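# Carry the tube rack from bench to bookcase middle shelf

## Task

Take the rack of tubes off the shelved bench by the window and set it on the bookcase's middle shelf. At the end each tube must be seated fully down in the rack. If the rack or any tube contacts the floor, the task fails. Release the rack and back the robot away; a result that holds only because the robot is still supporting it is not a success. The robot must not tip over or finish leaning, or the task fails.

## Robot and tools

Robot: a Hello Robot Stretch 3 with a single arm. It has a two-wheel differential base (0.33 m long, 0.34 m wide), a lift that moves the arm up and down a mast, and an arm that telescopes out to the robot's right side. The base cannot slide sideways, so to move the gripper forward or back you drive the base. An in-place turn pivots at the point between the drive wheels, 0.05 m behind the front edge. With the arm pulled in and the wrist folded, the turn sweeps a 0.28 m radius; an unfolded, level gripper reaches past that.

Frames: the base frame sits on the floor between the drive wheels, with x forward, y to the left and z up. hand_pose is reported in this frame, at the point where the closed fingertips meet. With all wrist joints at zero, its x axis points up, y points back along the arm toward the mast, and z points to the rear. The odometry frame is the base frame as it was when the scene began.

execute_actions: arguments are actions (a list containing one action, or an empty list that only reports state and images) and cameras (a list drawn from head_camera, nav_camera, wrist_camera, all; null, missing or ["all"] returns every camera, [] returns none). One action may hold base, joints or both, plus optional contact_limits; its motions begin together. base takes exactly one key: translate_m, a relative drive in metres from the current spot, forward positive, range -1 to 1; or rotate_rad, a relative in-place turn in radians, left (counter-clockwise seen from above) positive, range -3.2 to 3.2. A base command is measured from the position in the last reported state. joints is one dictionary of absolute targets keyed by joint name, in metres or radians:
- lift_m 0 to 1.1 (arm height on the mast), tolerance 0.004.
- arm_m 0 to 0.52 (extension), tolerance 0.004.
- wrist_yaw_rad -1.345 to 4.42; 0 aims the gripper along the arm, positive turns it toward the front, 3.0 folds it over the base.
- wrist_pitch_rad -1.57 to 0.451; 0 level, negative tips the fingertips down.
- wrist_roll_rad -2.911 to 2.911; 0 puts the fingers side by side and level.
- gripper_m -0.089 to 0.179; larger is wider. The real fingertip gap is smaller than this value (about 0.007 less when nearly shut, 0.025 less fully open; zero below 0.007).
- head_pan_rad -3.953 to 1.73; 0 faces forward, positive turns left, -1.57 looks along the arm.
- head_tilt_rad -1.53 to 0.419; negative looks down.
contact_limits accepts only arm_m, an effort percentage from 1 to 100; the arm's motion halts with contact_stop when its effort reaches that value, and the cap also limits its holding force until the next action. Values above the maximum are reduced to it. Any unknown key or out-of-range number rejects the whole call and nothing moves. Joints or base left out of an action may still be pushing toward an earlier target. If a result reports a stop, the remaining execute_actions, wait and finished_scene calls in that same reply are skipped.

wait: seconds from 0 to 10; nothing new is commanded and the same state and images come back. zoom_image: camera plus region [x0, y0, x1, y1] in pixels of that camera's latest full image, origin top-left, at most 504 by 504. finished_scene: scene, the integer number of the current scene; it ends the scene permanently and reports success.

Result lines: base_status and joint_status give how each commanded motion ended: done (for the base this only means the wheels turned enough, slipping included), off_target (resting away from target, maybe still pushing), contact_stop, time_out or torque_fault. After the last three the joint forgets its target. A lift or arm that hits something firmly stops and goes slack until commanded again; a slack lift can sag under load, or be pushed up when closing fingers press on a surface. The base, wrist and head never contact-stop and keep pushing. A wrist servo that strains for several seconds turns off for 10 s and goes limp. on_its_own describes uncommanded things; its held at value is the target, not the position. motor_effort is percent of maximum, positive toward higher joint values, with the action's peak in brackets; readings carry sizeable fixed and random errors. Positive wheel effort pushes forward. lidar_m lists 12 distances in metres from the base origin, 30 degree sectors starting straight ahead and going counter-clockwise (4th left, 7th behind, 10th right), in a plane 0.17 m high; "-" means nothing seen. It misses clear objects, thin legs and things below the plane, and the robot's own parts can block sectors 5, 6, 9 and 10. wrist_depth_mm and head_depth_mm are 7 by 7 grids of median depth in mm (head picture is sideways). base_odometry counts wheel turns only; turned_by_wheels and turned_by_imu give turning since the last result; base_tilt gives forward and right lean in degrees, each with a fixed offset of up to about 4 degrees. pictures names the images in order. Cameras: head_camera (896x504) and nav_camera (672x504 fisheye) move with the head joints; wrist_camera (644x364) rides on the gripper. Calibration lines give K and T_world_to_cam, which maps base-frame points into camera frame; changed poses are listed in results.

Speed: the base is fast only with lift_m under 0.30, arm_m under 0.03 and wrist_yaw_rad above 2.54; otherwise it is slow. Gripping: command gripper_m below the object's width to hold, and at least 0.02 above the touching value to let go; readings never confirm a grasp. Folding or unfolding the wrist is safe only with lift_m 0.32 to 0.95, wrist_pitch_rad -0.4 and roll near 0; once folded, lift may drop to 0.25. With wrist_yaw_rad under -0.4, keep pitch at -0.5 or lower.

Avoid: dropping or slamming the rack, tubes falling out, hard pushes, torque faults and tipping. Pushing on something rigid with the gripper above roughly 0.45 m, a second push after a contact stop, or driving while holding something fixed can tip the robot; backward driving into furniture is riskiest. If base_tilt shows a lean, reverse the last move in small steps, free the gripper, and if needed lower lift_m to about 0.2. Time spent thinking passes in the simulation while the robot holds its last command.

Each tool is called after "Emit:" by a JSON object that holds its "method" and its "body", one argument or row to a line.

## Session

Emit:
{"method": "execute_actions", "body": {
  "actions": []
}}

Scene clock: 0.00 s.
base_odometry: x=+0.000 y=+0.000 heading=+0.000 (m, m, rad; odometry frame)
turned_by_wheels: +0.000 (rad since the last result)
turned_by_imu: +0.000 (rad since the last result)
base_tilt: forward=+0.0 right=+2.8 (deg)
lidar_m: 2.03 1.87 2.22 1.79 2.16 1.56 1.20 1.15 1.33 1.75 1.78 1.92
head_depth_mm: 1918 2790 3008 2963 2930 2897 2545 / 1908 2768 2808 2792 2729 2720 2574 / 1897 2606 2605 2620 2560 2548 2490 / 1889 2476 2480 2464 2439 2265 2195 / 1874 2375 2367 2345 2264 2226 2207 / 1871 2248 2226 2190 2163 2107 2102 / 1851 2153 2125 2099 2047 2007 2005
base_status: not commanded
joint_positions: lift_m=+0.392 arm_m=+0.001 wrist_yaw_rad=+3.132 wrist_pitch_rad=-0.556 wrist_roll_rad=-0.002 gripper_m=+0.037 head_pan_rad=-0.005 head_tilt_rad=-0.017
joint_status: not commanded
motor_effort: left_wheel=+0 right_wheel=+0 lift_m=+22 arm_m=+0 wrist_yaw_rad=+1 wrist_pitch_rad=+4 wrist_roll_rad=+0 gripper_m=+1 head_pan_rad=+0 head_tilt_rad=+2 (%)
hand_pose: x=-0.0192 y=+0.0588 z=+0.3751 quat_wxyz=(+0.198, +0.680, +0.191, +0.680) (m; base frame)
wrist_depth_mm: - - - - - - - / - - - - - - - / - - - - - 981 968 / 820 833 806 822 791 793 798 / 691 688 677 671 680 656 657 / 595 588 585 591 589 572 564 / 516 524 - - 496 502 495
pictures: head_camera (sideways: a quarter turn clockwise sets it upright), nav_camera (sideways: a quarter turn counterclockwise sets it upright), wrist_camera
Images, in order (width x height): head_camera 896x504, nav_camera 672x504, wrist_camera 644x364.

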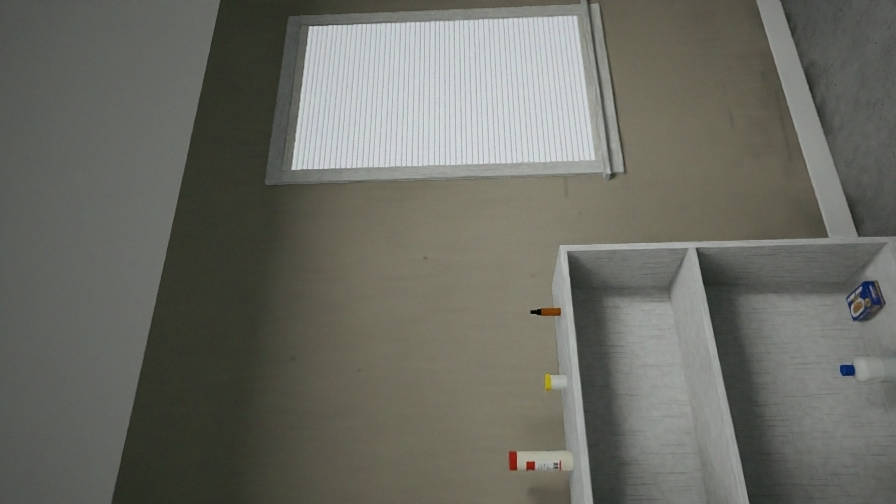

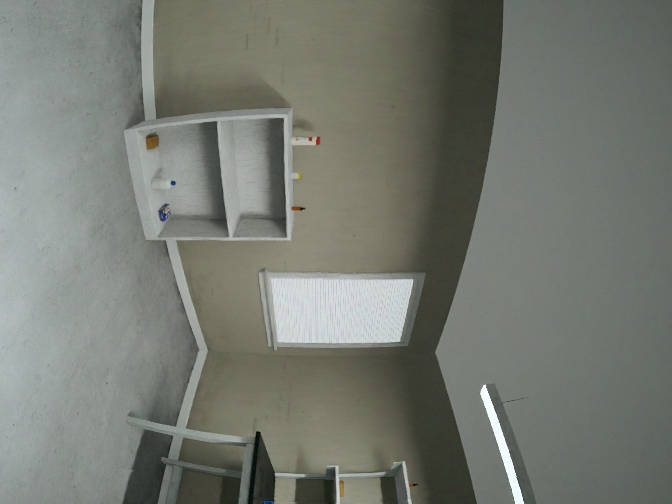

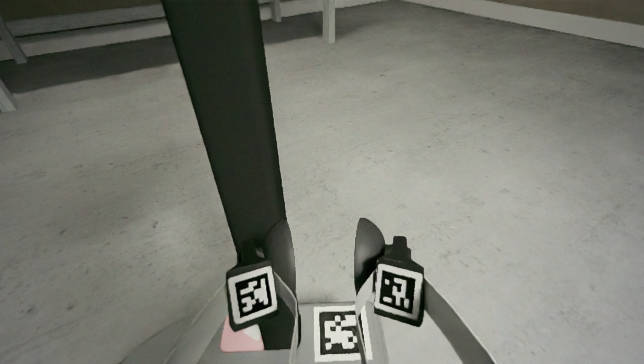

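Emit:
{"method": "execute_actions", "body": {
  "actions": [
    {"joints":{"head_pan_rad":0.9,"head_tilt_rad":-0.3}}
  ]
}}

Scene clock: 1.10 s.
base_odometry: x=+0.000 y=+0.000 heading=+0.000 (m, m, rad; odometry frame)
turned_by_wheels: +0.000 (rad since the last result)
turned_by_imu: +0.000 (rad since the last result)
base_tilt: forward=+0.0 right=+2.8 (deg)
lidar_m: 2.03 1.86 2.23 1.79 2.16 1.55 1.20 1.15 1.33 1.76 1.78 1.91
head_depth_mm: 1876 1958 2037 2104 2219 2163 1667 / 1959 2024 2137 2229 2312 2191 1673 / 2037 2106 2219 2309 2423 2217 1684 / 2095 2194 2317 2413 2549 2216 1683 / 2183 2299 2419 2546 2668 2216 1692 / 2280 2395 2542 2680 2795 2235 1701 / 2394 2515 2667 2814 2947 2237 1722
base_status: not commanded
joint_positions: lift_m=+0.392 arm_m=+0.001 wrist_yaw_rad=+3.132 wrist_pitch_rad=-0.556 wrist_roll_rad=-0.002 gripper_m=+0.037 head_pan_rad=+0.893 head_tilt_rad=-0.296
joint_status: all done
motor_effort: left_wheel=+0(0) right_wheel=+0(0) lift_m=+21(21) arm_m=+0(0) wrist_yaw_rad=+0(0) wrist_pitch_rad=+4(4) wrist_roll_rad=+0(0) gripper_m=+1(1) head_pan_rad=+4(49) head_tilt_rad=-2(25) (%)
hand_pose: x=-0.0192 y=+0.0588 z=+0.3751 quat_wxyz=(+0.198, +0.680, +0.191, +0.680) (m; base frame)
wrist_depth_mm: - - - - - - - / - - - - - - - / - - - - - 979 972 / 836 816 801 803 810 798 783 / 690 685 680 676 673 662 657 / 592 590 593 591 585 569 569 / 517 525 - - 496 498 494
pictures: head_camera (sideways: a quarter turn clockwise sets it upright), nav_camera (sideways: a quarter turn counterclockwise sets it upright), wrist_camera
camera_calibration (this result's frames):
head_camera: T_world_to_cam=[[-0.212973, -0.193022, -0.957802, 1.2692], [-0.804813, 0.590493, 0.0599552, -0.0671044], [0.554003, 0.78362, -0.281105, 0.31591], [0, 0, 0, 1]] pos_world=[0.0412836, 0.0370545, 1.30847]
nav_camera: T_world_to_cam=[[0.130774, 0.1863, 0.973751, -1.22136], [0.754072, -0.656342, 0.0243018, 0.0158294], [0.643641, 0.7311, -0.226316, 0.258831], [0, 0, 0, 1]] pos_world=[-0.0188087, 0.0486982, 1.2475]
wrist_camera: T_world_to_cam=[[0.999176, -0.0380365, -0.0141759, 0.0247982], [-0.0348957, -0.626468, -0.778665, 0.369523], [0.0207369, 0.778518, -0.627279, 0.351012], [0, 0, 0, 1]] pos_world=[-0.0191619, -0.0408318, 0.508269]
Images, in order (width x height): head_camera 896x504, nav_camera 672x504, wrist_camera 644x364.

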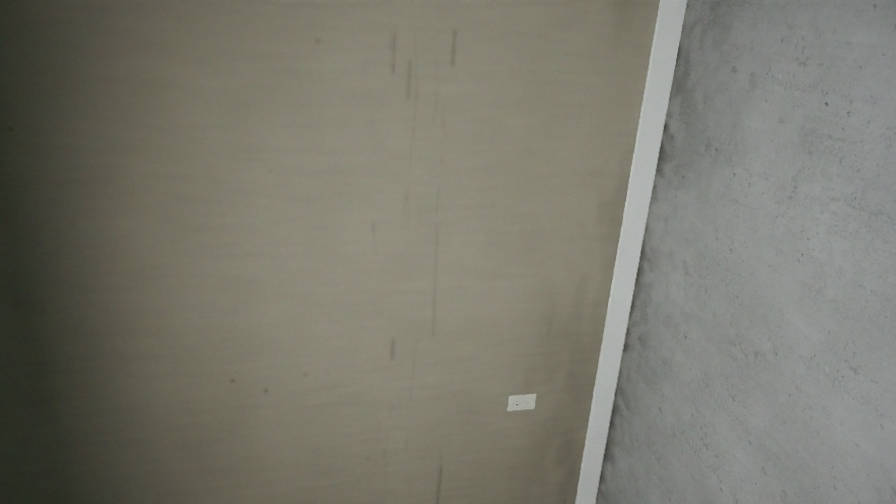

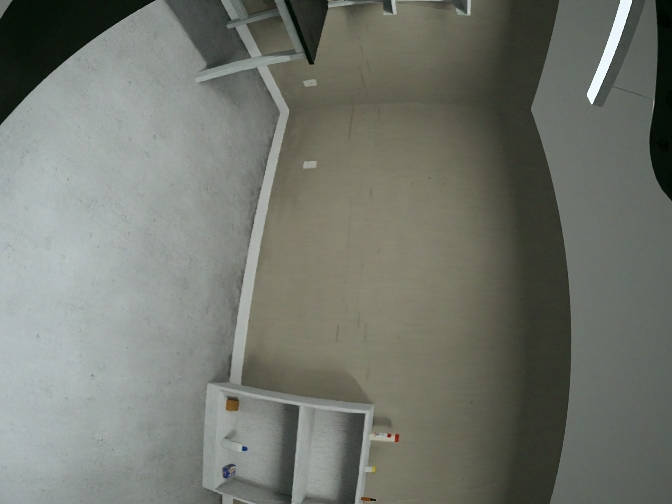

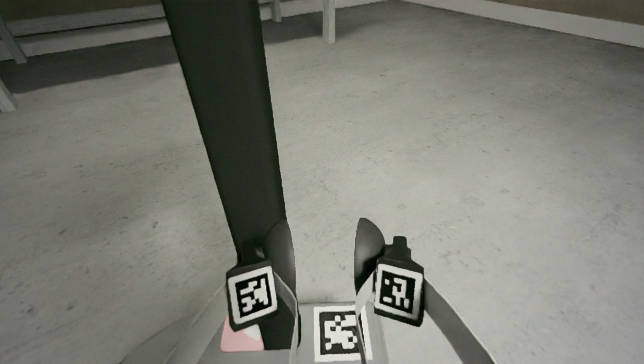

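Wrong way.

Emit:
{"method": "execute_actions", "body": {
  "actions": [
    {"joints":{"head_pan_rad":-1.1,"head_tilt_rad":-0.3}}
  ]
}}

Scene clock: 2.67 s.
base_odometry: x=+0.000 y=+0.000 heading=+0.000 (m, m, rad; odometry frame)
turned_by_wheels: +0.000 (rad since the last result)
turned_by_imu: +0.000 (rad since the last result)
base_tilt: forward=-0.1 right=+2.7 (deg)
lidar_m: 2.03 1.87 2.23 1.79 2.16 1.55 1.20 1.15 1.33 1.75 1.78 1.91
head_depth_mm: 2271 2359 2460 2532 2697 1998 1670 / 2231 2348 2427 2062 2642 2185 1679 / 2241 2359 2470 2099 2641 2193 1682 / 2225 2324 2448 2160 2588 2034 1692 / 2212 2344 2445 2208 2647 2217 1702 / 2212 2341 2443 2058 2691 2225 1710 / 2216 2330 2448 2310 2673 2259 1717
base_status: not commanded
joint_positions: lift_m=+0.392 arm_m=+0.001 wrist_yaw_rad=+3.132 wrist_pitch_rad=-0.556 wrist_roll_rad=-0.002 gripper_m=+0.037 head_pan_rad=-1.093 head_tilt_rad=-0.296
joint_status: all done
motor_effort: left_wheel=+1(0) right_wheel=+0(0) lift_m=+21(21) arm_m=+0(0) wrist_yaw_rad=+0(0) wrist_pitch_rad=+4(4) wrist_roll_rad=+0(0) gripper_m=+0(1) head_pan_rad=-3(49) head_tilt_rad=-2(2) (%)
hand_pose: x=-0.0192 y=+0.0588 z=+0.3751 quat_wxyz=(+0.198, +0.680, +0.191, +0.680) (m; base frame)
wrist_depth_mm: - - - - - - - / - - - - - - - / - - - - - - 972 / 843 840 803 805 805 790 792 / 691 689 688 669 680 661 657 / 593 584 586 589 587 568 567 / 515 525 - - 492 503 495
pictures: head_camera (sideways: a quarter turn clockwise sets it upright), nav_camera (sideways: a quarter turn counterclockwise sets it upright), wrist_camera
camera_calibration (this result's frames):
head_camera: T_world_to_cam=[[-0.0909541, 0.272914, -0.957729, 1.26836], [0.864738, 0.498631, 0.0599667, -0.0773037], [0.493919, -0.82273, -0.281352, 0.316597], [0, 0, 0, 1]] pos_world=[0.0258368, -0.0471334, 1.30846]
nav_camera: T_world_to_cam=[[0.117926, -0.194979, 0.973692, -1.22121], [-0.904549, -0.425677, 0.0243116, 0.0259342], [0.409738, -0.883619, -0.226567, 0.260584], [0, 0, 0, 1]] pos_world=[0.0607002, 0.00318658, 1.24749]
wrist_camera: T_world_to_cam=[[0.999176, -0.0380365, -0.014176, 0.0247982], [-0.0348958, -0.626468, -0.778665, 0.369523], [0.0207369, 0.778518, -0.627279, 0.351012], [0, 0, 0, 1]] pos_world=[-0.0191619, -0.0408318, 0.508269]
Images, in order (width x height): head_camera 896x504, nav_camera 672x504, wrist_camera 644x364.

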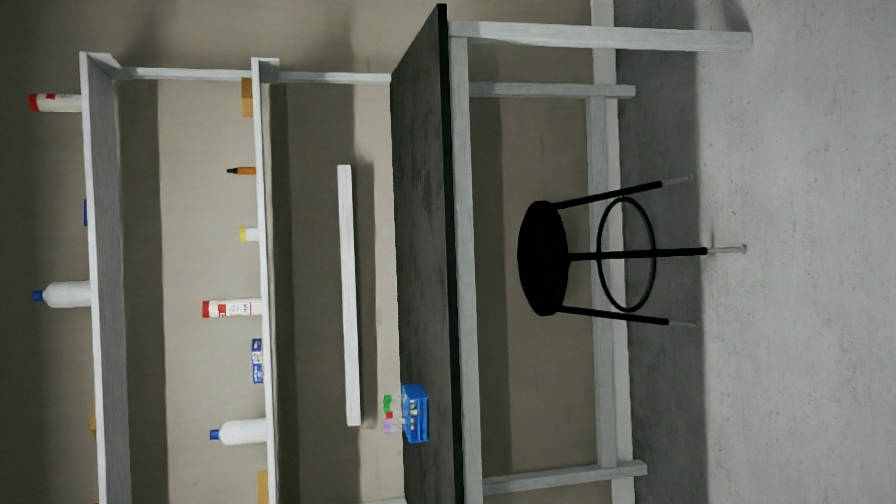

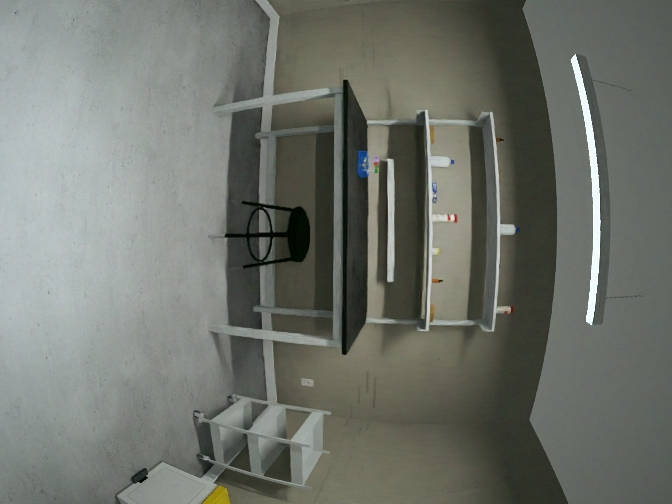

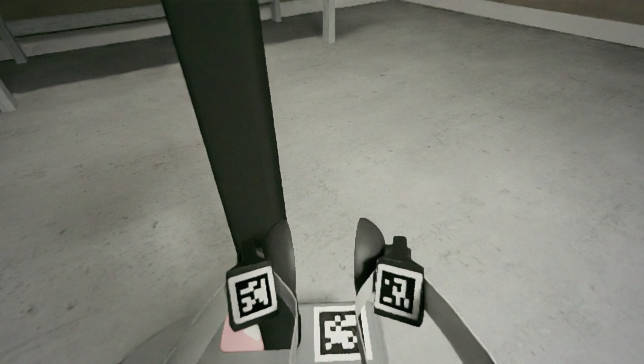

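Emit:
{"method": "execute_actions", "body": {
  "actions": [
    {"base":{"rotate_rad":-0.65},"joints":{"lift_m":0.28}}
  ],
  "cameras": []
}}

Emit:
{"method": "execute_actions", "body": {
  "actions": [
    {"base":{"translate_m":1}}
  ],
  "cameras": []
}}

Emit:
{"method": "execute_actions", "body": {
  "actions": [
    {"base":{"translate_m":0.2}}
  ],
  "cameras": []
}}

Emit:
{"method": "execute_actions", "body": {
  "actions": [
    {"base":{"rotate_rad":1.17},"joints":{"head_pan_rad":-1.57,"head_tilt_rad":-0.6}}
  ],
  "cameras": []
}}

Emit:
{"method": "execute_actions", "body": {
  "actions": [
    {"joints":{"lift_m":0.93,"wrist_pitch_rad":-0.4}}
  ],
  "cameras": []
}}

Emit:
{"method": "execute_actions", "body": {
  "actions": [
    {"joints":{"lift_m":1.0,"wrist_yaw_rad":0,"gripper_m":0.17}}
  ]
}}

Scene clock: 4.93 s.
base_odometry: x=+0.000 y=+0.000 heading=-0.650 (m, m, rad; odometry frame)
turned_by_wheels: -0.650 (rad since the last result)
turned_by_imu: -0.648 (rad since the last result)
base_tilt: forward=+0.1 right=+2.8 (deg)
lidar_m: 1.91 2.11 1.86 2.17 2.34 2.14 1.55 1.25 1.15 1.16 1.51 1.78
head_depth_mm: 1685 1759 1834 1894 1934 1545 1563 / 1858 1930 2026 2100 2205 1936 1669 / 2068 2177 2255 2262 2315 2094 1669 / 2318 2408 2583 2495 2357 2094 1700 / 2616 2725 2867 2950 3016 2217 1695 / 2557 2620 2695 2829 2848 2236 1713 / 2378 2471 2523 2578 2643 2075 1723
base_status: done
joint_positions: lift_m=+0.280 arm_m=+0.001 wrist_yaw_rad=+3.132 wrist_pitch_rad=-0.557 wrist_roll_rad=-0.002 gripper_m=+0.037 head_pan_rad=-1.093 head_tilt_rad=-0.297
joint_status: all done
motor_effort: left_wheel=+4(12) right_wheel=-3(10) lift_m=+17(20) arm_m=+0(0) wrist_yaw_rad=+1(0) wrist_pitch_rad=+4(4) wrist_roll_rad=+0(0) gripper_m=+1(0) head_pan_rad=-3(3) head_tilt_rad=-2(2) (%)
hand_pose: x=-0.0192 y=+0.0586 z=+0.2630 quat_wxyz=(+0.198, +0.680, +0.192, +0.680) (m; base frame)
wrist_depth_mm: - - - - - - - / - - - - - - - / 816 797 - 779 781 769 757 / 648 643 624 634 626 616 621 / 538 531 541 539 532 522 514 / 463 - - - 457 446 443 / - - - - 390 390 387
pictures: none
No camera images: the call's "cameras" was empty. Leave "cameras" out to get every camera's image.

Scene clock: 9.87 s.
base_odometry: x=+0.796 y=-0.605 heading=-0.650 (m, m, rad; odometry frame)
turned_by_wheels: +0.000 (rad since the last result)
turned_by_imu: -0.001 (rad since the last result)
base_tilt: forward=+0.1 right=+2.7 (deg)
lidar_m: 0.92 1.95 1.49 1.58 2.24 2.50 2.55 1.68 1.57 1.52 1.20 0.92
head_depth_mm: 2108 2169 2273 2328 2452 2168 1670 / 2131 2235 2323 2412 1258 1336 1422 / 1959 2040 2128 2133 1154 2176 1675 / 1811 1866 1935 1930 1072 2109 1702 / 1573 1698 1751 1710 971 1958 1688 / 1535 1612 1654 1655 962 1218 1556 / 1455 1508 1547 1557 972 1132 1090
base_status: done
joint_positions: lift_m=+0.280 arm_m=+0.001 wrist_yaw_rad=+3.132 wrist_pitch_rad=-0.558 wrist_roll_rad=-0.002 gripper_m=+0.037 head_pan_rad=-1.093 head_tilt_rad=-0.297
joint_status: not commanded
motor_effort: left_wheel=+4(16) right_wheel=-3(6) lift_m=+17(17) arm_m=+0(0) wrist_yaw_rad=+1(1) wrist_pitch_rad=+5(4) wrist_roll_rad=+0(0) gripper_m=+1(0) head_pan_rad=-3(3) head_tilt_rad=-1(2) (%)
hand_pose: x=-0.0192 y=+0.0586 z=+0.2629 quat_wxyz=(+0.198, +0.680, +0.192, +0.680) (m; base frame)
wrist_depth_mm: - - - - - - - / - - - - - - - / 810 799 - 795 774 769 764 / 648 648 617 635 621 617 612 / 535 539 538 545 528 512 506 / 462 - - - 456 448 438 / - - - - 391 390 388
pictures: none
No camera images: the call's "cameras" was empty. Leave "cameras" out to get every camera's image.

Scene clock: 12.33 s.
base_odometry: x=+0.956 y=-0.726 heading=-0.650 (m, m, rad; odometry frame)
turned_by_wheels: +0.000 (rad since the last result)
turned_by_imu: +0.000 (rad since the last result)
base_tilt: forward=+0.0 right=+2.7 (deg)
lidar_m: 0.72 1.72 1.42 1.56 2.14 3.25 2.75 1.83 1.66 1.15 0.79 0.90
head_depth_mm: 2068 2152 2259 2333 1085 2075 1564 / 1860 1948 2044 2079 983 2184 1680 / 1707 1756 1843 1867 931 2007 1686 / 1493 1594 1652 1657 942 1112 1582 / 1454 1489 1562 1583 952 736 1002 / 1369 1395 1454 1454 960 695 973 / 1281 1307 1361 1379 968 671 970
base_status: done
joint_positions: lift_m=+0.280 arm_m=+0.001 wrist_yaw_rad=+3.132 wrist_pitch_rad=-0.558 wrist_roll_rad=-0.002 gripper_m=+0.037 head_pan_rad=-1.093 head_tilt_rad=-0.297
joint_status: not commanded
motor_effort: left_wheel=+4(15) right_wheel=-2(7) lift_m=+17(17) arm_m=+0(1) wrist_yaw_rad=+1(0) wrist_pitch_rad=+4(4) wrist_roll_rad=+0(0) gripper_m=+0(0) head_pan_rad=-3(3) head_tilt_rad=-2(1) (%)
hand_pose: x=-0.0192 y=+0.0586 z=+0.2629 quat_wxyz=(+0.198, +0.680, +0.192, +0.680) (m; base frame)
wrist_depth_mm: - - - - - - - / - - - - - - - / 822 819 - 788 783 779 759 / 653 651 630 629 630 622 609 / 535 536 540 541 530 523 513 / 462 - - - 460 445 442 / - - - - 389 390 387
pictures: none
No camera images: the call's "cameras" was empty. Leave "cameras" out to get every camera's image.

Scene clock: 14.40 s.
base_odometry: x=+0.956 y=-0.726 heading=+0.520 (m, m, rad; odometry frame)
turned_by_wheels: +1.170 (rad since the last result)
turned_by_imu: +1.167 (rad since the last result)
base_tilt: forward=+0.0 right=+2.7 (deg)
lidar_m: 1.42 1.55 2.39 2.66 2.30 1.71 1.54 1.15 0.79 0.90 0.72 1.78
head_depth_mm: 1166 1270 1046 725 1071 1531 1295 / 1168 1277 1063 730 1736 1518 1303 / 1168 1243 1010 740 1732 1565 1305 / 1169 1243 931 745 1741 1568 1313 / 1177 1286 1113 754 1750 1583 1321 / 1176 1287 1127 762 1706 1586 1328 / 1148 1270 1145 770 1789 1603 1085
base_status: done
joint_positions: lift_m=+0.280 arm_m=+0.001 wrist_yaw_rad=+3.132 wrist_pitch_rad=-0.558 wrist_roll_rad=-0.002 gripper_m=+0.037 head_pan_rad=-1.563 head_tilt_rad=-0.593
joint_status: all done
motor_effort: left_wheel=-3(10) right_wheel=+3(11) lift_m=+17(16) arm_m=+0(1) wrist_yaw_rad=+0(1) wrist_pitch_rad=+5(4) wrist_roll_rad=+0(0) gripper_m=+1(0) head_pan_rad=-3(36) head_tilt_rad=-4(29) (%)
hand_pose: x=-0.0192 y=+0.0586 z=+0.2629 quat_wxyz=(+0.198, +0.680, +0.192, +0.680) (m; base frame)
wrist_depth_mm: - - - - - - - / - - - - - - - / 824 812 - 793 780 774 763 / 649 646 631 641 623 619 613 / 542 528 544 544 531 515 512 / 461 - - - 460 447 440 / - - - - 388 391 387
pictures: none
No camera images: the call's "cameras" was empty. Leave "cameras" out to get every camera's image.

Scene clock: 21.13 s.
base_odometry: x=+0.956 y=-0.726 heading=+0.520 (m, m, rad; odometry frame)
turned_by_wheels: +0.000 (rad since the last result)
turned_by_imu: +0.001 (rad since the last result)
base_tilt: forward=+0.0 right=+2.9 (deg)
lidar_m: 1.42 1.55 2.39 2.67 2.30 1.71 1.54 1.16 0.79 0.90 0.72 1.78
head_depth_mm: 1163 1268 1049 725 1066 1571 - / 1170 1273 1065 732 1735 1594 - / 1174 1246 1008 740 1738 1590 - / 1168 1246 936 747 1741 1594 - / 1174 1275 1116 755 1744 1591 - / 1171 1284 1129 762 1707 1588 1331 / 1149 1275 1148 772 1793 1598 1082
base_status: not commanded
joint_positions: lift_m=+0.930 arm_m=+0.001 wrist_yaw_rad=+3.132 wrist_pitch_rad=-0.420 wrist_roll_rad=-0.002 gripper_m=+0.037 head_pan_rad=-1.563 head_tilt_rad=-0.593
joint_status: all done
motor_effort: left_wheel=-3(3) right_wheel=+3(3) lift_m=+26(29) arm_m=+0(0) wrist_yaw_rad=+1(0) wrist_pitch_rad=+6(6) wrist_roll_rad=+0(0) gripper_m=+2(1) head_pan_rad=-3(4) head_tilt_rad=-3(3) (%)
hand_pose: x=-0.0190 y=+0.0781 z=+0.9420 quat_wxyz=(+0.151, +0.691, +0.144, +0.692) (m; base frame)
wrist_depth_mm: - - - - - - - / - - - - - - - / - - - - - - - / - - - - - - - / - - - - - - - / - - - - - - - / - - - - - - -
pictures: none
No camera images: the call's "cameras" was empty. Leave "cameras" out to get every camera's image.

Scene clock: 23.70 s.
base_odometry: x=+0.956 y=-0.726 heading=+0.520 (m, m, rad; odometry frame)
turned_by_wheels: +0.000 (rad since the last result)
turned_by_imu: +0.000 (rad since the last result)
base_tilt: forward=+0.1 right=+2.8 (deg)
lidar_m: 1.42 1.55 2.38 2.67 2.29 1.70 1.54 1.15 0.79 0.90 0.72 1.78
head_depth_mm: 1164 1278 1048 725 - - - / 1165 1272 1060 767 - - - / 1167 1244 1008 774 - - - / 1167 1247 933 749 1745 1532 1315 / 1180 1279 1113 757 1694 1573 1321 / 1175 1284 1124 762 1711 1592 1330 / 1147 1266 1150 769 1796 1597 1085
base_status: not commanded
joint_positions: lift_m=+1.000 arm_m=+0.001 wrist_yaw_rad=+0.003 wrist_pitch_rad=-0.419 wrist_roll_rad=-0.002 gripper_m=+0.170 head_pan_rad=-1.563 head_tilt_rad=-0.593
joint_status: all done
motor_effort: left_wheel=-3(4) right_wheel=+2(3) lift_m=+26(27) arm_m=+0(1) wrist_yaw_rad=-3(5) wrist_pitch_rad=+6(6) wrist_roll_rad=+0(0) gripper_m=+0(84) head_pan_rad=-3(3) head_tilt_rad=-3(3) (%)
hand_pose: x=-0.0210 y=-0.3704 z=+1.0122 quat_wxyz=(+0.693, +0.148, -0.690, -0.146) (m; base frame)
wrist_depth_mm: 970 974 - - - - - / - - 969 739 890 873 836 / - 610 587 582 569 557 546 / 441 434 427 422 417 410 406 / 455 460 466 - 819 457 - / - - - - - 737 - / - - - - - - -
pictures: head_camera (sideways: a quarter turn clockwise sets it upright), nav_camera (sideways: a quarter turn counterclockwise sets it upright), wrist_camera
camera_calibration (this result's frames):
head_camera: T_world_to_cam=[[0.0405496, 0.552153, -0.832756, 1.10451], [0.996964, 0.0330872, 0.0704837, -0.0917769], [0.0664714, -0.833086, -0.549135, 0.667668], [0, 0, 0, 1]] pos_world=[0.00233006, -0.0505971, 1.2929]
nav_camera: T_world_to_cam=[[0.0188686, -0.502056, 0.864629, -1.07826], [-0.999172, 0.021708, 0.0344097, 0.0133763], [-0.036045, -0.864563, -0.501231, 0.620744], [0, 0, 0, 1]] pos_world=[0.0560852, -0.0049642, 1.24297]
wrist_camera: T_world_to_cam=[[-0.99957, 0.0232409, -0.0178765, 0.00383356], [0.0272894, 0.51443, -0.857098, 1.09994], [-0.0107235, -0.857218, -0.514843, 0.364487], [0, 0, 0, 1]] pos_world=[-0.0222762, -0.253486, 1.13048]
Images, in order (width x height): head_camera 896x504, nav_camera 672x504, wrist_camera 644x364.

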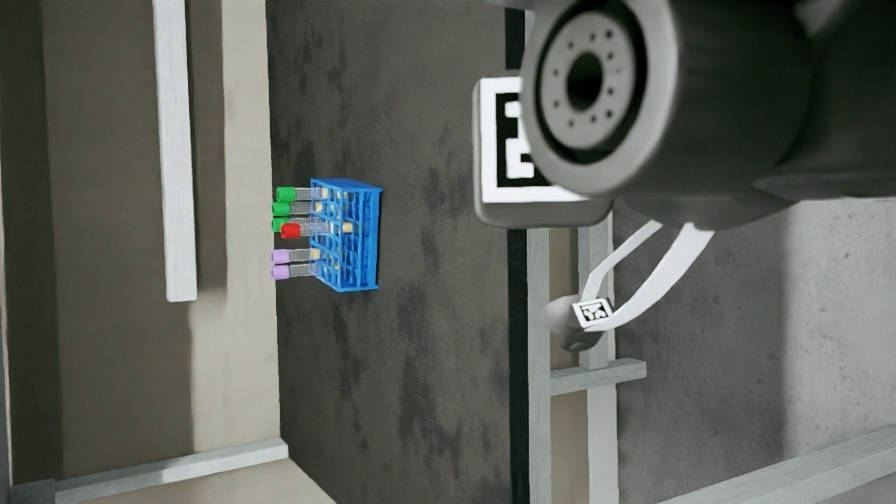

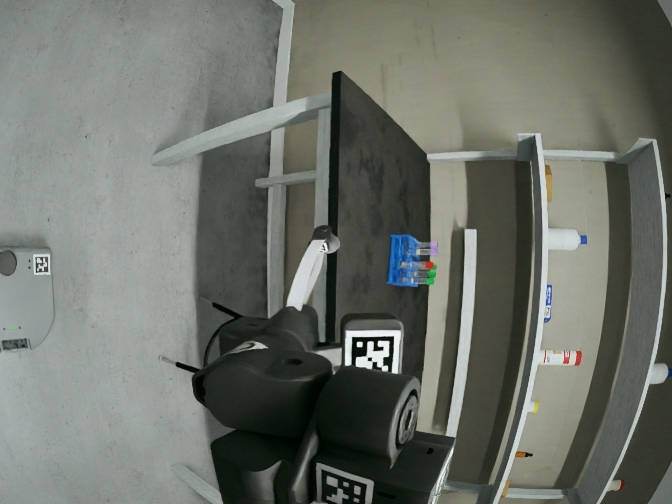

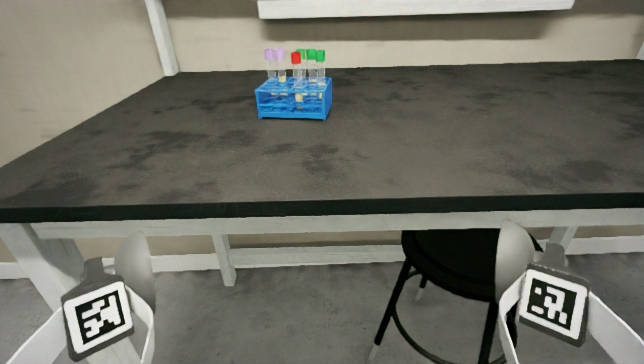

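Emit:
{"method": "execute_actions", "body": {
  "actions": [
    {"base":{"translate_m":0.06},"joints":{"wrist_pitch_rad":0,"gripper_m":0.179,"lift_m":0.85,"arm_m":0.3}}
  ]
}}

Scene clock: 27.30 s.
base_odometry: x=+1.008 y=-0.696 heading=+0.520 (m, m, rad; odometry frame)
turned_by_wheels: +0.000 (rad since the last result)
turned_by_imu: +0.000 (rad since the last result)
base_tilt: forward=-0.1 right=+2.6 (deg)
lidar_m: 1.36 1.50 2.31 3.25 2.39 1.77 1.60 1.21 0.82 1.25 0.69 1.72
head_depth_mm: 1167 1267 1047 792 - 1471 1293 / 1167 1271 1063 - 1743 1552 1304 / 1168 1272 915 - 1765 1559 1305 / 1166 1266 1088 730 1738 1566 1317 / 1178 1283 1110 754 1681 1586 1322 / 1178 1259 1126 763 1787 1589 1295 / 1145 1283 1362 770 830 922 1272
base_status: done
joint_positions: lift_m=+0.850 arm_m=+0.300 wrist_yaw_rad=+0.001 wrist_pitch_rad=-0.022 wrist_roll_rad=-0.002 gripper_m=+0.179 head_pan_rad=-1.563 head_tilt_rad=-0.593
joint_status: all done
motor_effort: left_wheel=-3(6) right_wheel=+2(8) lift_m=+17(22) arm_m=+2(6) wrist_yaw_rad=-1(3) wrist_pitch_rad=+7(7) wrist_roll_rad=+0(0) gripper_m=+0(51) head_pan_rad=-4(4) head_tilt_rad=-4(3) (%)
hand_pose: x=-0.0212 y=-0.7003 z=+0.9592 quat_wxyz=(+0.708, +0.008, -0.706, -0.008) (m; base frame)
wrist_depth_mm: 769 758 774 785 788 796 800 / 786 791 786 804 808 801 823 / 812 818 805 737 816 833 830 / 828 821 792 388 711 664 640 / 392 380 362 322 332 356 331 / 267 242 239 233 228 226 237 / - 175 176 174 171 169 159
pictures: head_camera (sideways: a quarter turn clockwise sets it upright), nav_camera (sideways: a quarter turn counterclockwise sets it upright), wrist_camera
camera_calibration (this result's frames):
head_camera: T_world_to_cam=[[0.0405567, 0.552153, -0.832756, 1.10451], [0.996964, 0.0330744, 0.0704837, -0.0917769], [0.0664607, -0.833087, -0.549135, 0.667668], [0, 0, 0, 1]] pos_world=[0.00232941, -0.050597, 1.2929]
nav_camera: T_world_to_cam=[[0.0188622, -0.502056, 0.864629, -1.07826], [-0.999172, 0.0217208, 0.0344097, 0.0133763], [-0.0360561, -0.864562, -0.501231, 0.620744], [0, 0, 0, 1]] pos_world=[0.0560851, -0.00496484, 1.24297]
wrist_camera: T_world_to_cam=[[-0.999532, 0.0154764, -0.026381, 0.0130593], [0.0283277, 0.143182, -0.989291, 1.09109], [-0.0115334, -0.989575, -0.143554, -0.39448], [0, 0, 0, 1]] pos_world=[-0.0224045, -0.546794, 1.02312]
Images, in order (width x height): head_camera 896x504, nav_camera 672x504, wrist_camera 644x364.

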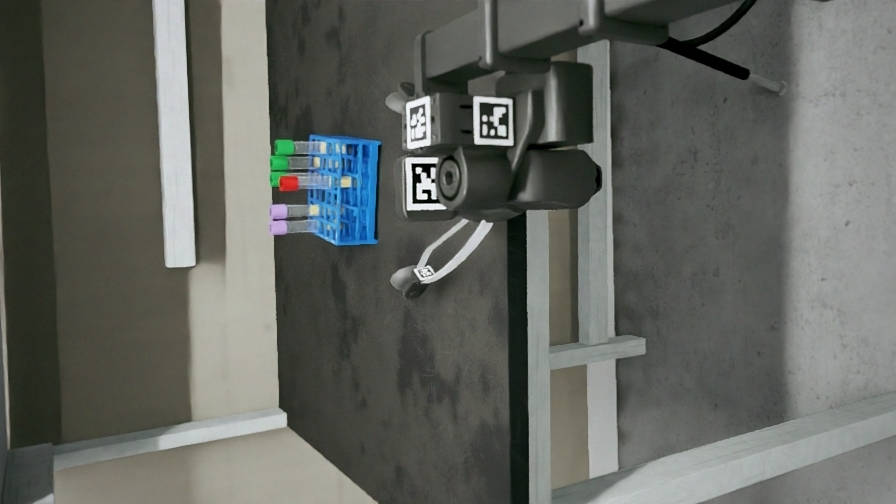

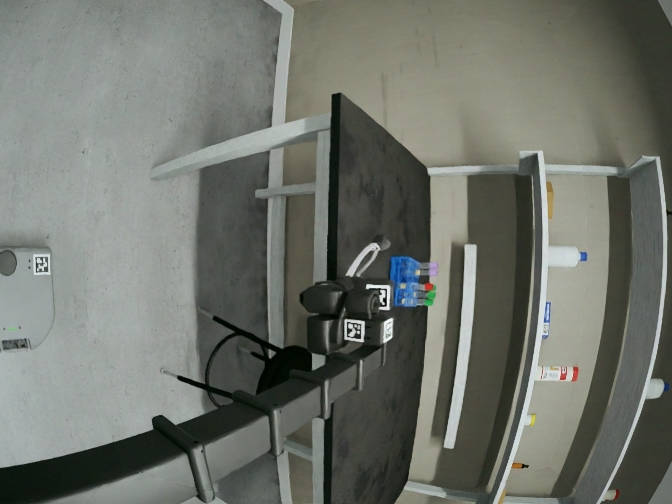

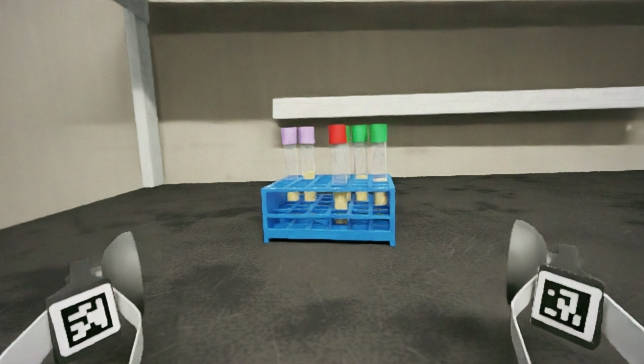

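Emit:
{"method": "execute_actions", "body": {
  "actions": [
    {"joints":{"lift_m":0.835,"arm_m":0.51}}
  ]
}}

Scene clock: 30.17 s.
base_odometry: x=+1.008 y=-0.696 heading=+0.520 (m, m, rad; odometry frame)
turned_by_wheels: +0.000 (rad since the last result)
turned_by_imu: -0.028 (rad since the last result)
base_tilt: forward=+0.3 right=+2.7 (deg)
lidar_m: 1.37 1.50 2.25 2.66 3.07 1.88 1.60 1.20 0.82 0.91 0.69 1.74
head_depth_mm: 1172 1289 1041 787 - 1460 1295 / 1172 1284 1202 695 1645 1548 1298 / 1171 1275 1139 674 1656 1555 1310 / 1169 1241 956 741 1746 1561 1311 / 1166 1278 1097 751 1737 1577 1312 / 1166 1279 1118 757 1698 1581 1321 / 1146 1254 1208 764 1767 993 1050
base_status: not commanded
joint_positions: lift_m=+0.846 arm_m=+0.510 wrist_yaw_rad=+0.002 wrist_pitch_rad=-0.004 wrist_roll_rad=-0.003 gripper_m=+0.179 head_pan_rad=-1.564 head_tilt_rad=-0.597
joint_status: lift_m contact_stop (moved -0.004 of -0.015); the others done
on_its_own: lift_m is slack since a contact_stop, until your next command for it (your +0.835 is given up)
motor_effort: left_wheel=+2(48) right_wheel=-1(3) lift_m=+21(19) arm_m=+3(18) wrist_yaw_rad=-2(8) wrist_pitch_rad=+1(46) wrist_roll_rad=+0(12) gripper_m=+0(1) head_pan_rad=-2(3) head_tilt_rad=-2(3) (%)
hand_pose: x=-0.0210 y=-0.9107 z=+0.9596 quat_wxyz=(+0.708, +0.002, -0.706, -0.001) (m; base frame)
wrist_depth_mm: 555 581 590 595 603 614 615 / 555 589 595 602 607 615 623 / 572 601 598 183 529 640 642 / 579 602 623 619 632 646 655 / 408 402 198 197 192 371 345 / 275 160 169 152 152 231 241 / - 161 147 143 151 171 161
pictures: head_camera (sideways: a quarter turn clockwise sets it upright), nav_camera (sideways: a quarter turn counterclockwise sets it upright), wrist_camera
camera_calibration (this result's frames):
head_camera: T_world_to_cam=[[0.041258, 0.555655, -0.830389, 1.10142], [0.997009, 0.0314657, 0.0705918, -0.0919175], [0.0653534, -0.830817, -0.552695, 0.672305], [0, 0, 0, 1]] pos_world=[0.00226283, -0.0505531, 1.29267]
nav_camera: T_world_to_cam=[[0.0182274, -0.505773, 0.862474, -1.07544], [-0.999141, 0.0228834, 0.034535, 0.0132131], [-0.0372032, -0.862363, -0.504922, 0.625554], [0, 0, 0, 1]] pos_world=[0.0560769, -0.00477838, 1.24294]
wrist_camera: T_world_to_cam=[[-0.999559, 0.0143515, -0.0259835, 0.0150812], [0.0275766, 0.125068, -0.991765, 1.1074], [-0.0109836, -0.992044, -0.125409, -0.622271], [0, 0, 0, 1]] pos_world=[-0.0222985, -0.756037, 1.02063]
Images, in order (width x height): head_camera 896x504, nav_camera 672x504, wrist_camera 644x364.

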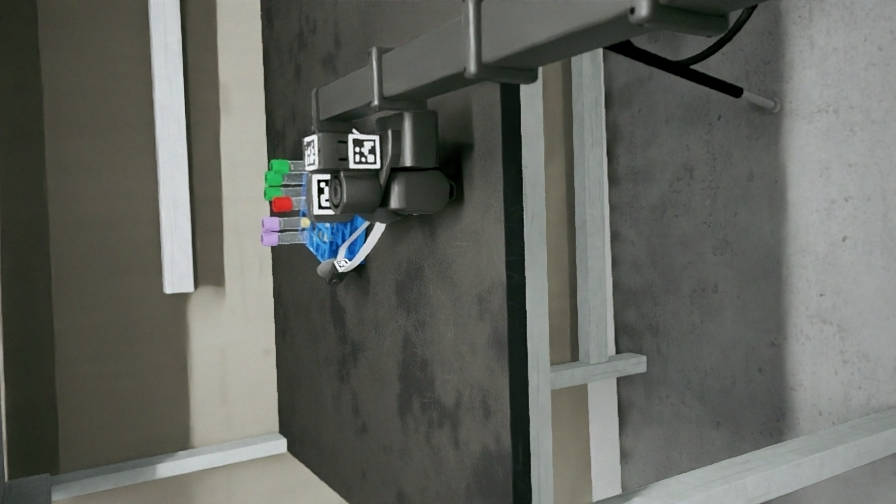

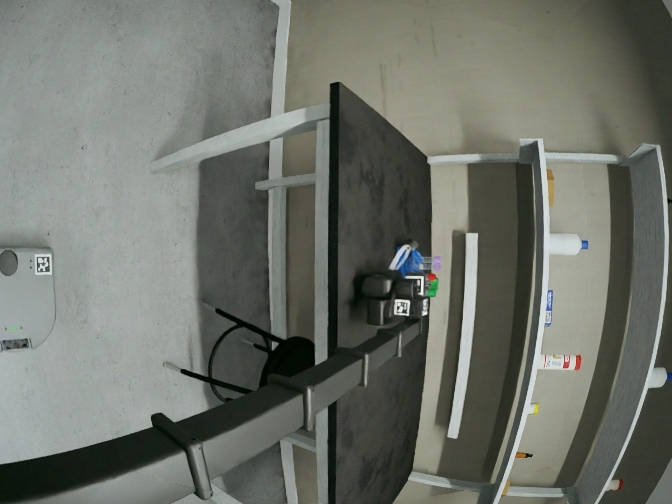

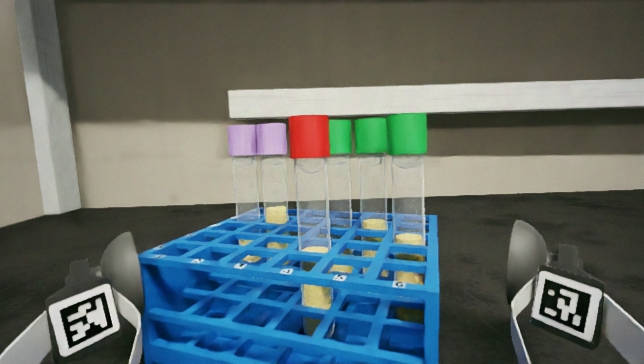

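Emit:
{"method": "execute_actions", "body": {
  "actions": [
    {"joints":{"lift_m":0.852,"arm_m":0.52,"wrist_pitch_rad":-0.1}}
  ],
  "cameras": []
}}

Emit:
{"method": "execute_actions", "body": {
  "actions": [
    {"joints":{"gripper_m":0.09}}
  ],
  "cameras": ["wrist_camera","head_camera"]
}}

Emit:
{"method": "execute_actions", "body": {
  "actions": [
    {"joints":{"lift_m":0.9}}
  ],
  "cameras": ["wrist_camera","head_camera"]
}}

Scene clock: 31.13 s.
base_odometry: x=+1.008 y=-0.696 heading=+0.520 (m, m, rad; odometry frame)
turned_by_wheels: +0.000 (rad since the last result)
turned_by_imu: +0.000 (rad since the last result)
base_tilt: forward=+0.0 right=+2.7 (deg)
lidar_m: 1.37 1.50 2.25 2.66 3.08 1.88 1.60 1.20 0.82 0.91 0.69 1.74
head_depth_mm: 1172 1290 1042 - 1626 1462 1296 / 1166 1278 1201 695 1644 1550 1299 / 1172 1280 1144 699 1648 1557 1303 / 1165 1236 962 745 1749 1566 1316 / 1169 1277 1098 748 1741 1573 1323 / 1173 1278 1118 757 1712 1592 1323 / 1152 1260 1207 763 1769 989 1050
base_status: not commanded
joint_positions: lift_m=+0.852 arm_m=+0.520 wrist_yaw_rad=+0.002 wrist_pitch_rad=-0.083 wrist_roll_rad=-0.003 gripper_m=+0.179 head_pan_rad=-1.564 head_tilt_rad=-0.597
joint_status: all done
motor_effort: left_wheel=+1(2) right_wheel=-1(1) lift_m=+20(26) arm_m=+3(5) wrist_yaw_rad=-2(2) wrist_pitch_rad=-5(5) wrist_roll_rad=+0(1) gripper_m=+1(0) head_pan_rad=-3(2) head_tilt_rad=-2(2) (%)
hand_pose: x=-0.0210 y=-0.9179 z=+0.9457 quat_wxyz=(+0.708, +0.030, -0.705, -0.029) (m; base frame)
wrist_depth_mm: 544 544 560 564 574 581 592 / 531 568 565 506 507 512 519 / 555 585 597 604 616 623 640 / 528 596 554 523 505 482 464 / 317 274 153 154 147 294 275 / 222 157 160 147 136 198 205 / - 152 144 132 126 152 144
pictures: none
No camera images: the call's "cameras" was empty. Leave "cameras" out to get every camera's image.

Scene clock: 32.50 s.
base_odometry: x=+1.008 y=-0.696 heading=+0.520 (m, m, rad; odometry frame)
turned_by_wheels: +0.000 (rad since the last result)
turned_by_imu: +0.000 (rad since the last result)
base_tilt: forward=+0.0 right=+2.7 (deg)
lidar_m: 1.37 1.51 2.25 2.66 3.07 1.88 1.60 1.20 0.82 0.91 0.69 1.74
head_depth_mm: 1169 1281 1040 - 1644 1465 1292 / 1175 1277 1206 698 1652 1545 1300 / 1168 1275 1216 701 1661 1562 1304 / 1171 1243 997 743 1752 1569 1313 / 1166 1279 1096 749 1744 1568 1322 / 1164 1272 1115 758 1705 1584 1323 / 1152 1261 1209 764 1773 991 1053
base_status: not commanded
joint_positions: lift_m=+0.852 arm_m=+0.520 wrist_yaw_rad=+0.002 wrist_pitch_rad=-0.083 wrist_roll_rad=-0.003 gripper_m=+0.090 head_pan_rad=-1.564 head_tilt_rad=-0.597
joint_status: all done
motor_effort: left_wheel=+2(1) right_wheel=-1(2) lift_m=+20(20) arm_m=+3(3) wrist_yaw_rad=-1(2) wrist_pitch_rad=-5(5) wrist_roll_rad=+0(0) gripper_m=+0(86) head_pan_rad=-3(3) head_tilt_rad=-1(1) (%)
hand_pose: x=-0.0211 y=-0.9179 z=+0.9456 quat_wxyz=(+0.708, +0.030, -0.705, -0.029) (m; base frame)
wrist_depth_mm: 543 554 564 566 572 579 589 / 534 570 570 502 504 515 516 / 557 588 596 596 617 631 627 / 530 586 552 249 498 478 463 / 317 309 208 166 161 281 274 / 214 212 177 156 155 203 194 / 162 159 157 143 148 152 151
pictures: head_camera (sideways: a quarter turn clockwise sets it upright), wrist_camera
camera_calibration (this result's frames):
head_camera: T_world_to_cam=[[0.041258, 0.555655, -0.830389, 1.10142], [0.997009, 0.0314656, 0.0705918, -0.0919175], [0.0653533, -0.830818, -0.552694, 0.672305], [0, 0, 0, 1]] pos_world=[0.00226282, -0.0505531, 1.29267]
wrist_camera: T_world_to_cam=[[-0.999556, 0.0165199, -0.024782, 0.0156322], [0.0276204, 0.202849, -0.978821, 1.15365], [-0.011143, -0.979071, -0.203215, -0.54568], [0, 0, 0, 1]] pos_world=[-0.0223195, -0.768533, 1.01871]
Images, in order (width x height): head_camera 896x504, wrist_camera 644x364.

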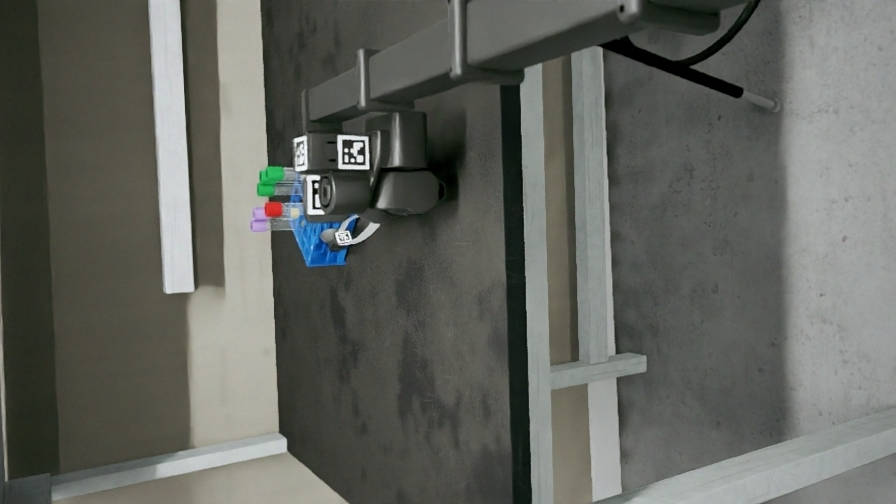

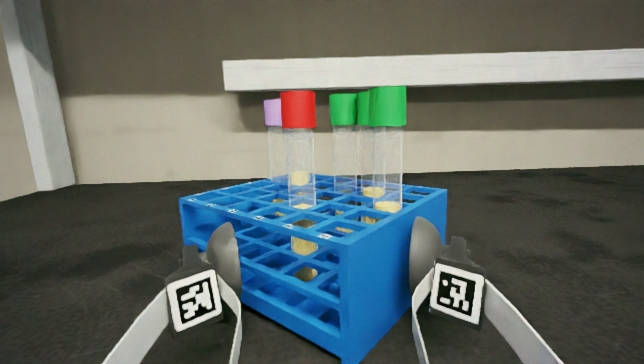

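Scene clock: 33.77 s.
base_odometry: x=+1.008 y=-0.696 heading=+0.520 (m, m, rad; odometry frame)
turned_by_wheels: +0.000 (rad since the last result)
turned_by_imu: +0.000 (rad since the last result)
base_tilt: forward=+0.0 right=+2.9 (deg)
lidar_m: 1.37 1.51 2.25 2.66 3.08 1.88 1.60 1.20 0.82 0.92 0.69 1.74
head_depth_mm: 1171 1278 1106 - 1165 1498 1294 / 1167 1281 - 727 1638 1545 1288 / 1170 1278 - 731 1658 1554 1306 / 1171 1275 991 739 1745 1565 1304 / 1167 1279 1096 749 1734 1578 1315 / 1165 1274 1110 755 1695 1586 1326 / 1154 1263 1203 764 1772 990 1049
base_status: not commanded
joint_positions: lift_m=+0.900 arm_m=+0.520 wrist_yaw_rad=+0.002 wrist_pitch_rad=-0.118 wrist_roll_rad=-0.003 gripper_m=+0.090 head_pan_rad=-1.564 head_tilt_rad=-0.597
joint_status: all done
motor_effort: left_wheel=+1(1) right_wheel=-1(1) lift_m=+26(26) arm_m=+2(3) wrist_yaw_rad=-2(2) wrist_pitch_rad=+5(6) wrist_roll_rad=+0(0) gripper_m=+1(1) head_pan_rad=-3(3) head_tilt_rad=-1(1) (%)
hand_pose: x=-0.0211 y=-0.9163 z=+0.9843 quat_wxyz=(+0.707, +0.043, -0.705, -0.041) (m; base frame)
wrist_depth_mm: 537 545 549 555 571 577 575 / 533 562 571 506 516 518 514 / 532 584 595 598 610 618 634 / 563 598 610 487 478 573 557 / 395 388 319 250 367 359 351 / 281 277 193 185 172 259 254 / 215 212 200 165 186 203 201
pictures: head_camera (sideways: a quarter turn clockwise sets it upright), wrist_camera
camera_calibration (this result's frames):
head_camera: T_world_to_cam=[[0.041258, 0.555655, -0.830389, 1.10142], [0.997009, 0.0314656, 0.0705918, -0.0919175], [0.0653533, -0.830818, -0.552695, 0.672305], [0, 0, 0, 1]] pos_world=[0.00226282, -0.0505531, 1.29267]
wrist_camera: T_world_to_cam=[[-0.999558, 0.0174069, -0.0241195, 0.0167167], [0.0275675, 0.237602, -0.970971, 1.21525], [-0.0111707, -0.971207, -0.237977, -0.494806], [0, 0, 0, 1]] pos_world=[-0.0223195, -0.769597, 1.06263]
Images, in order (width x height): head_camera 896x504, wrist_camera 644x364.

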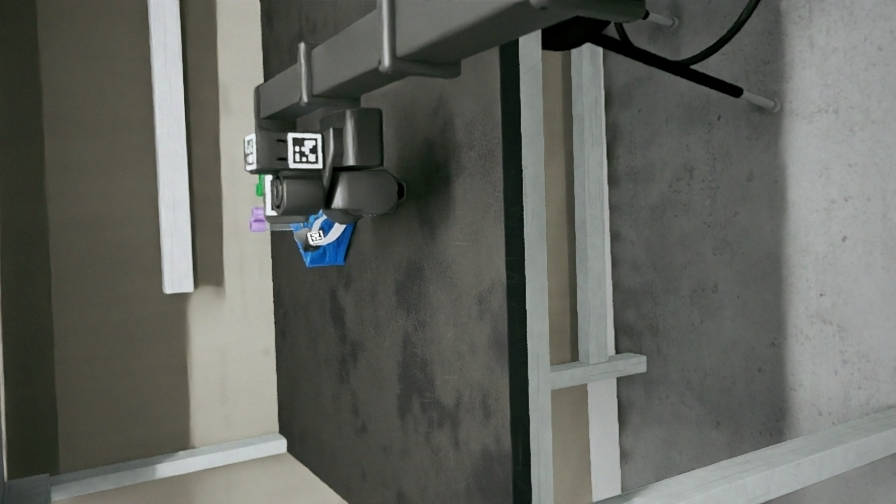

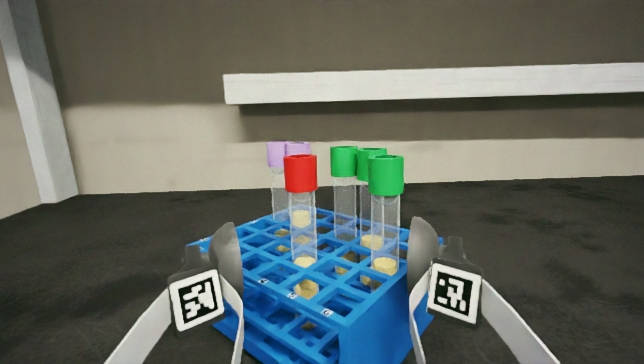

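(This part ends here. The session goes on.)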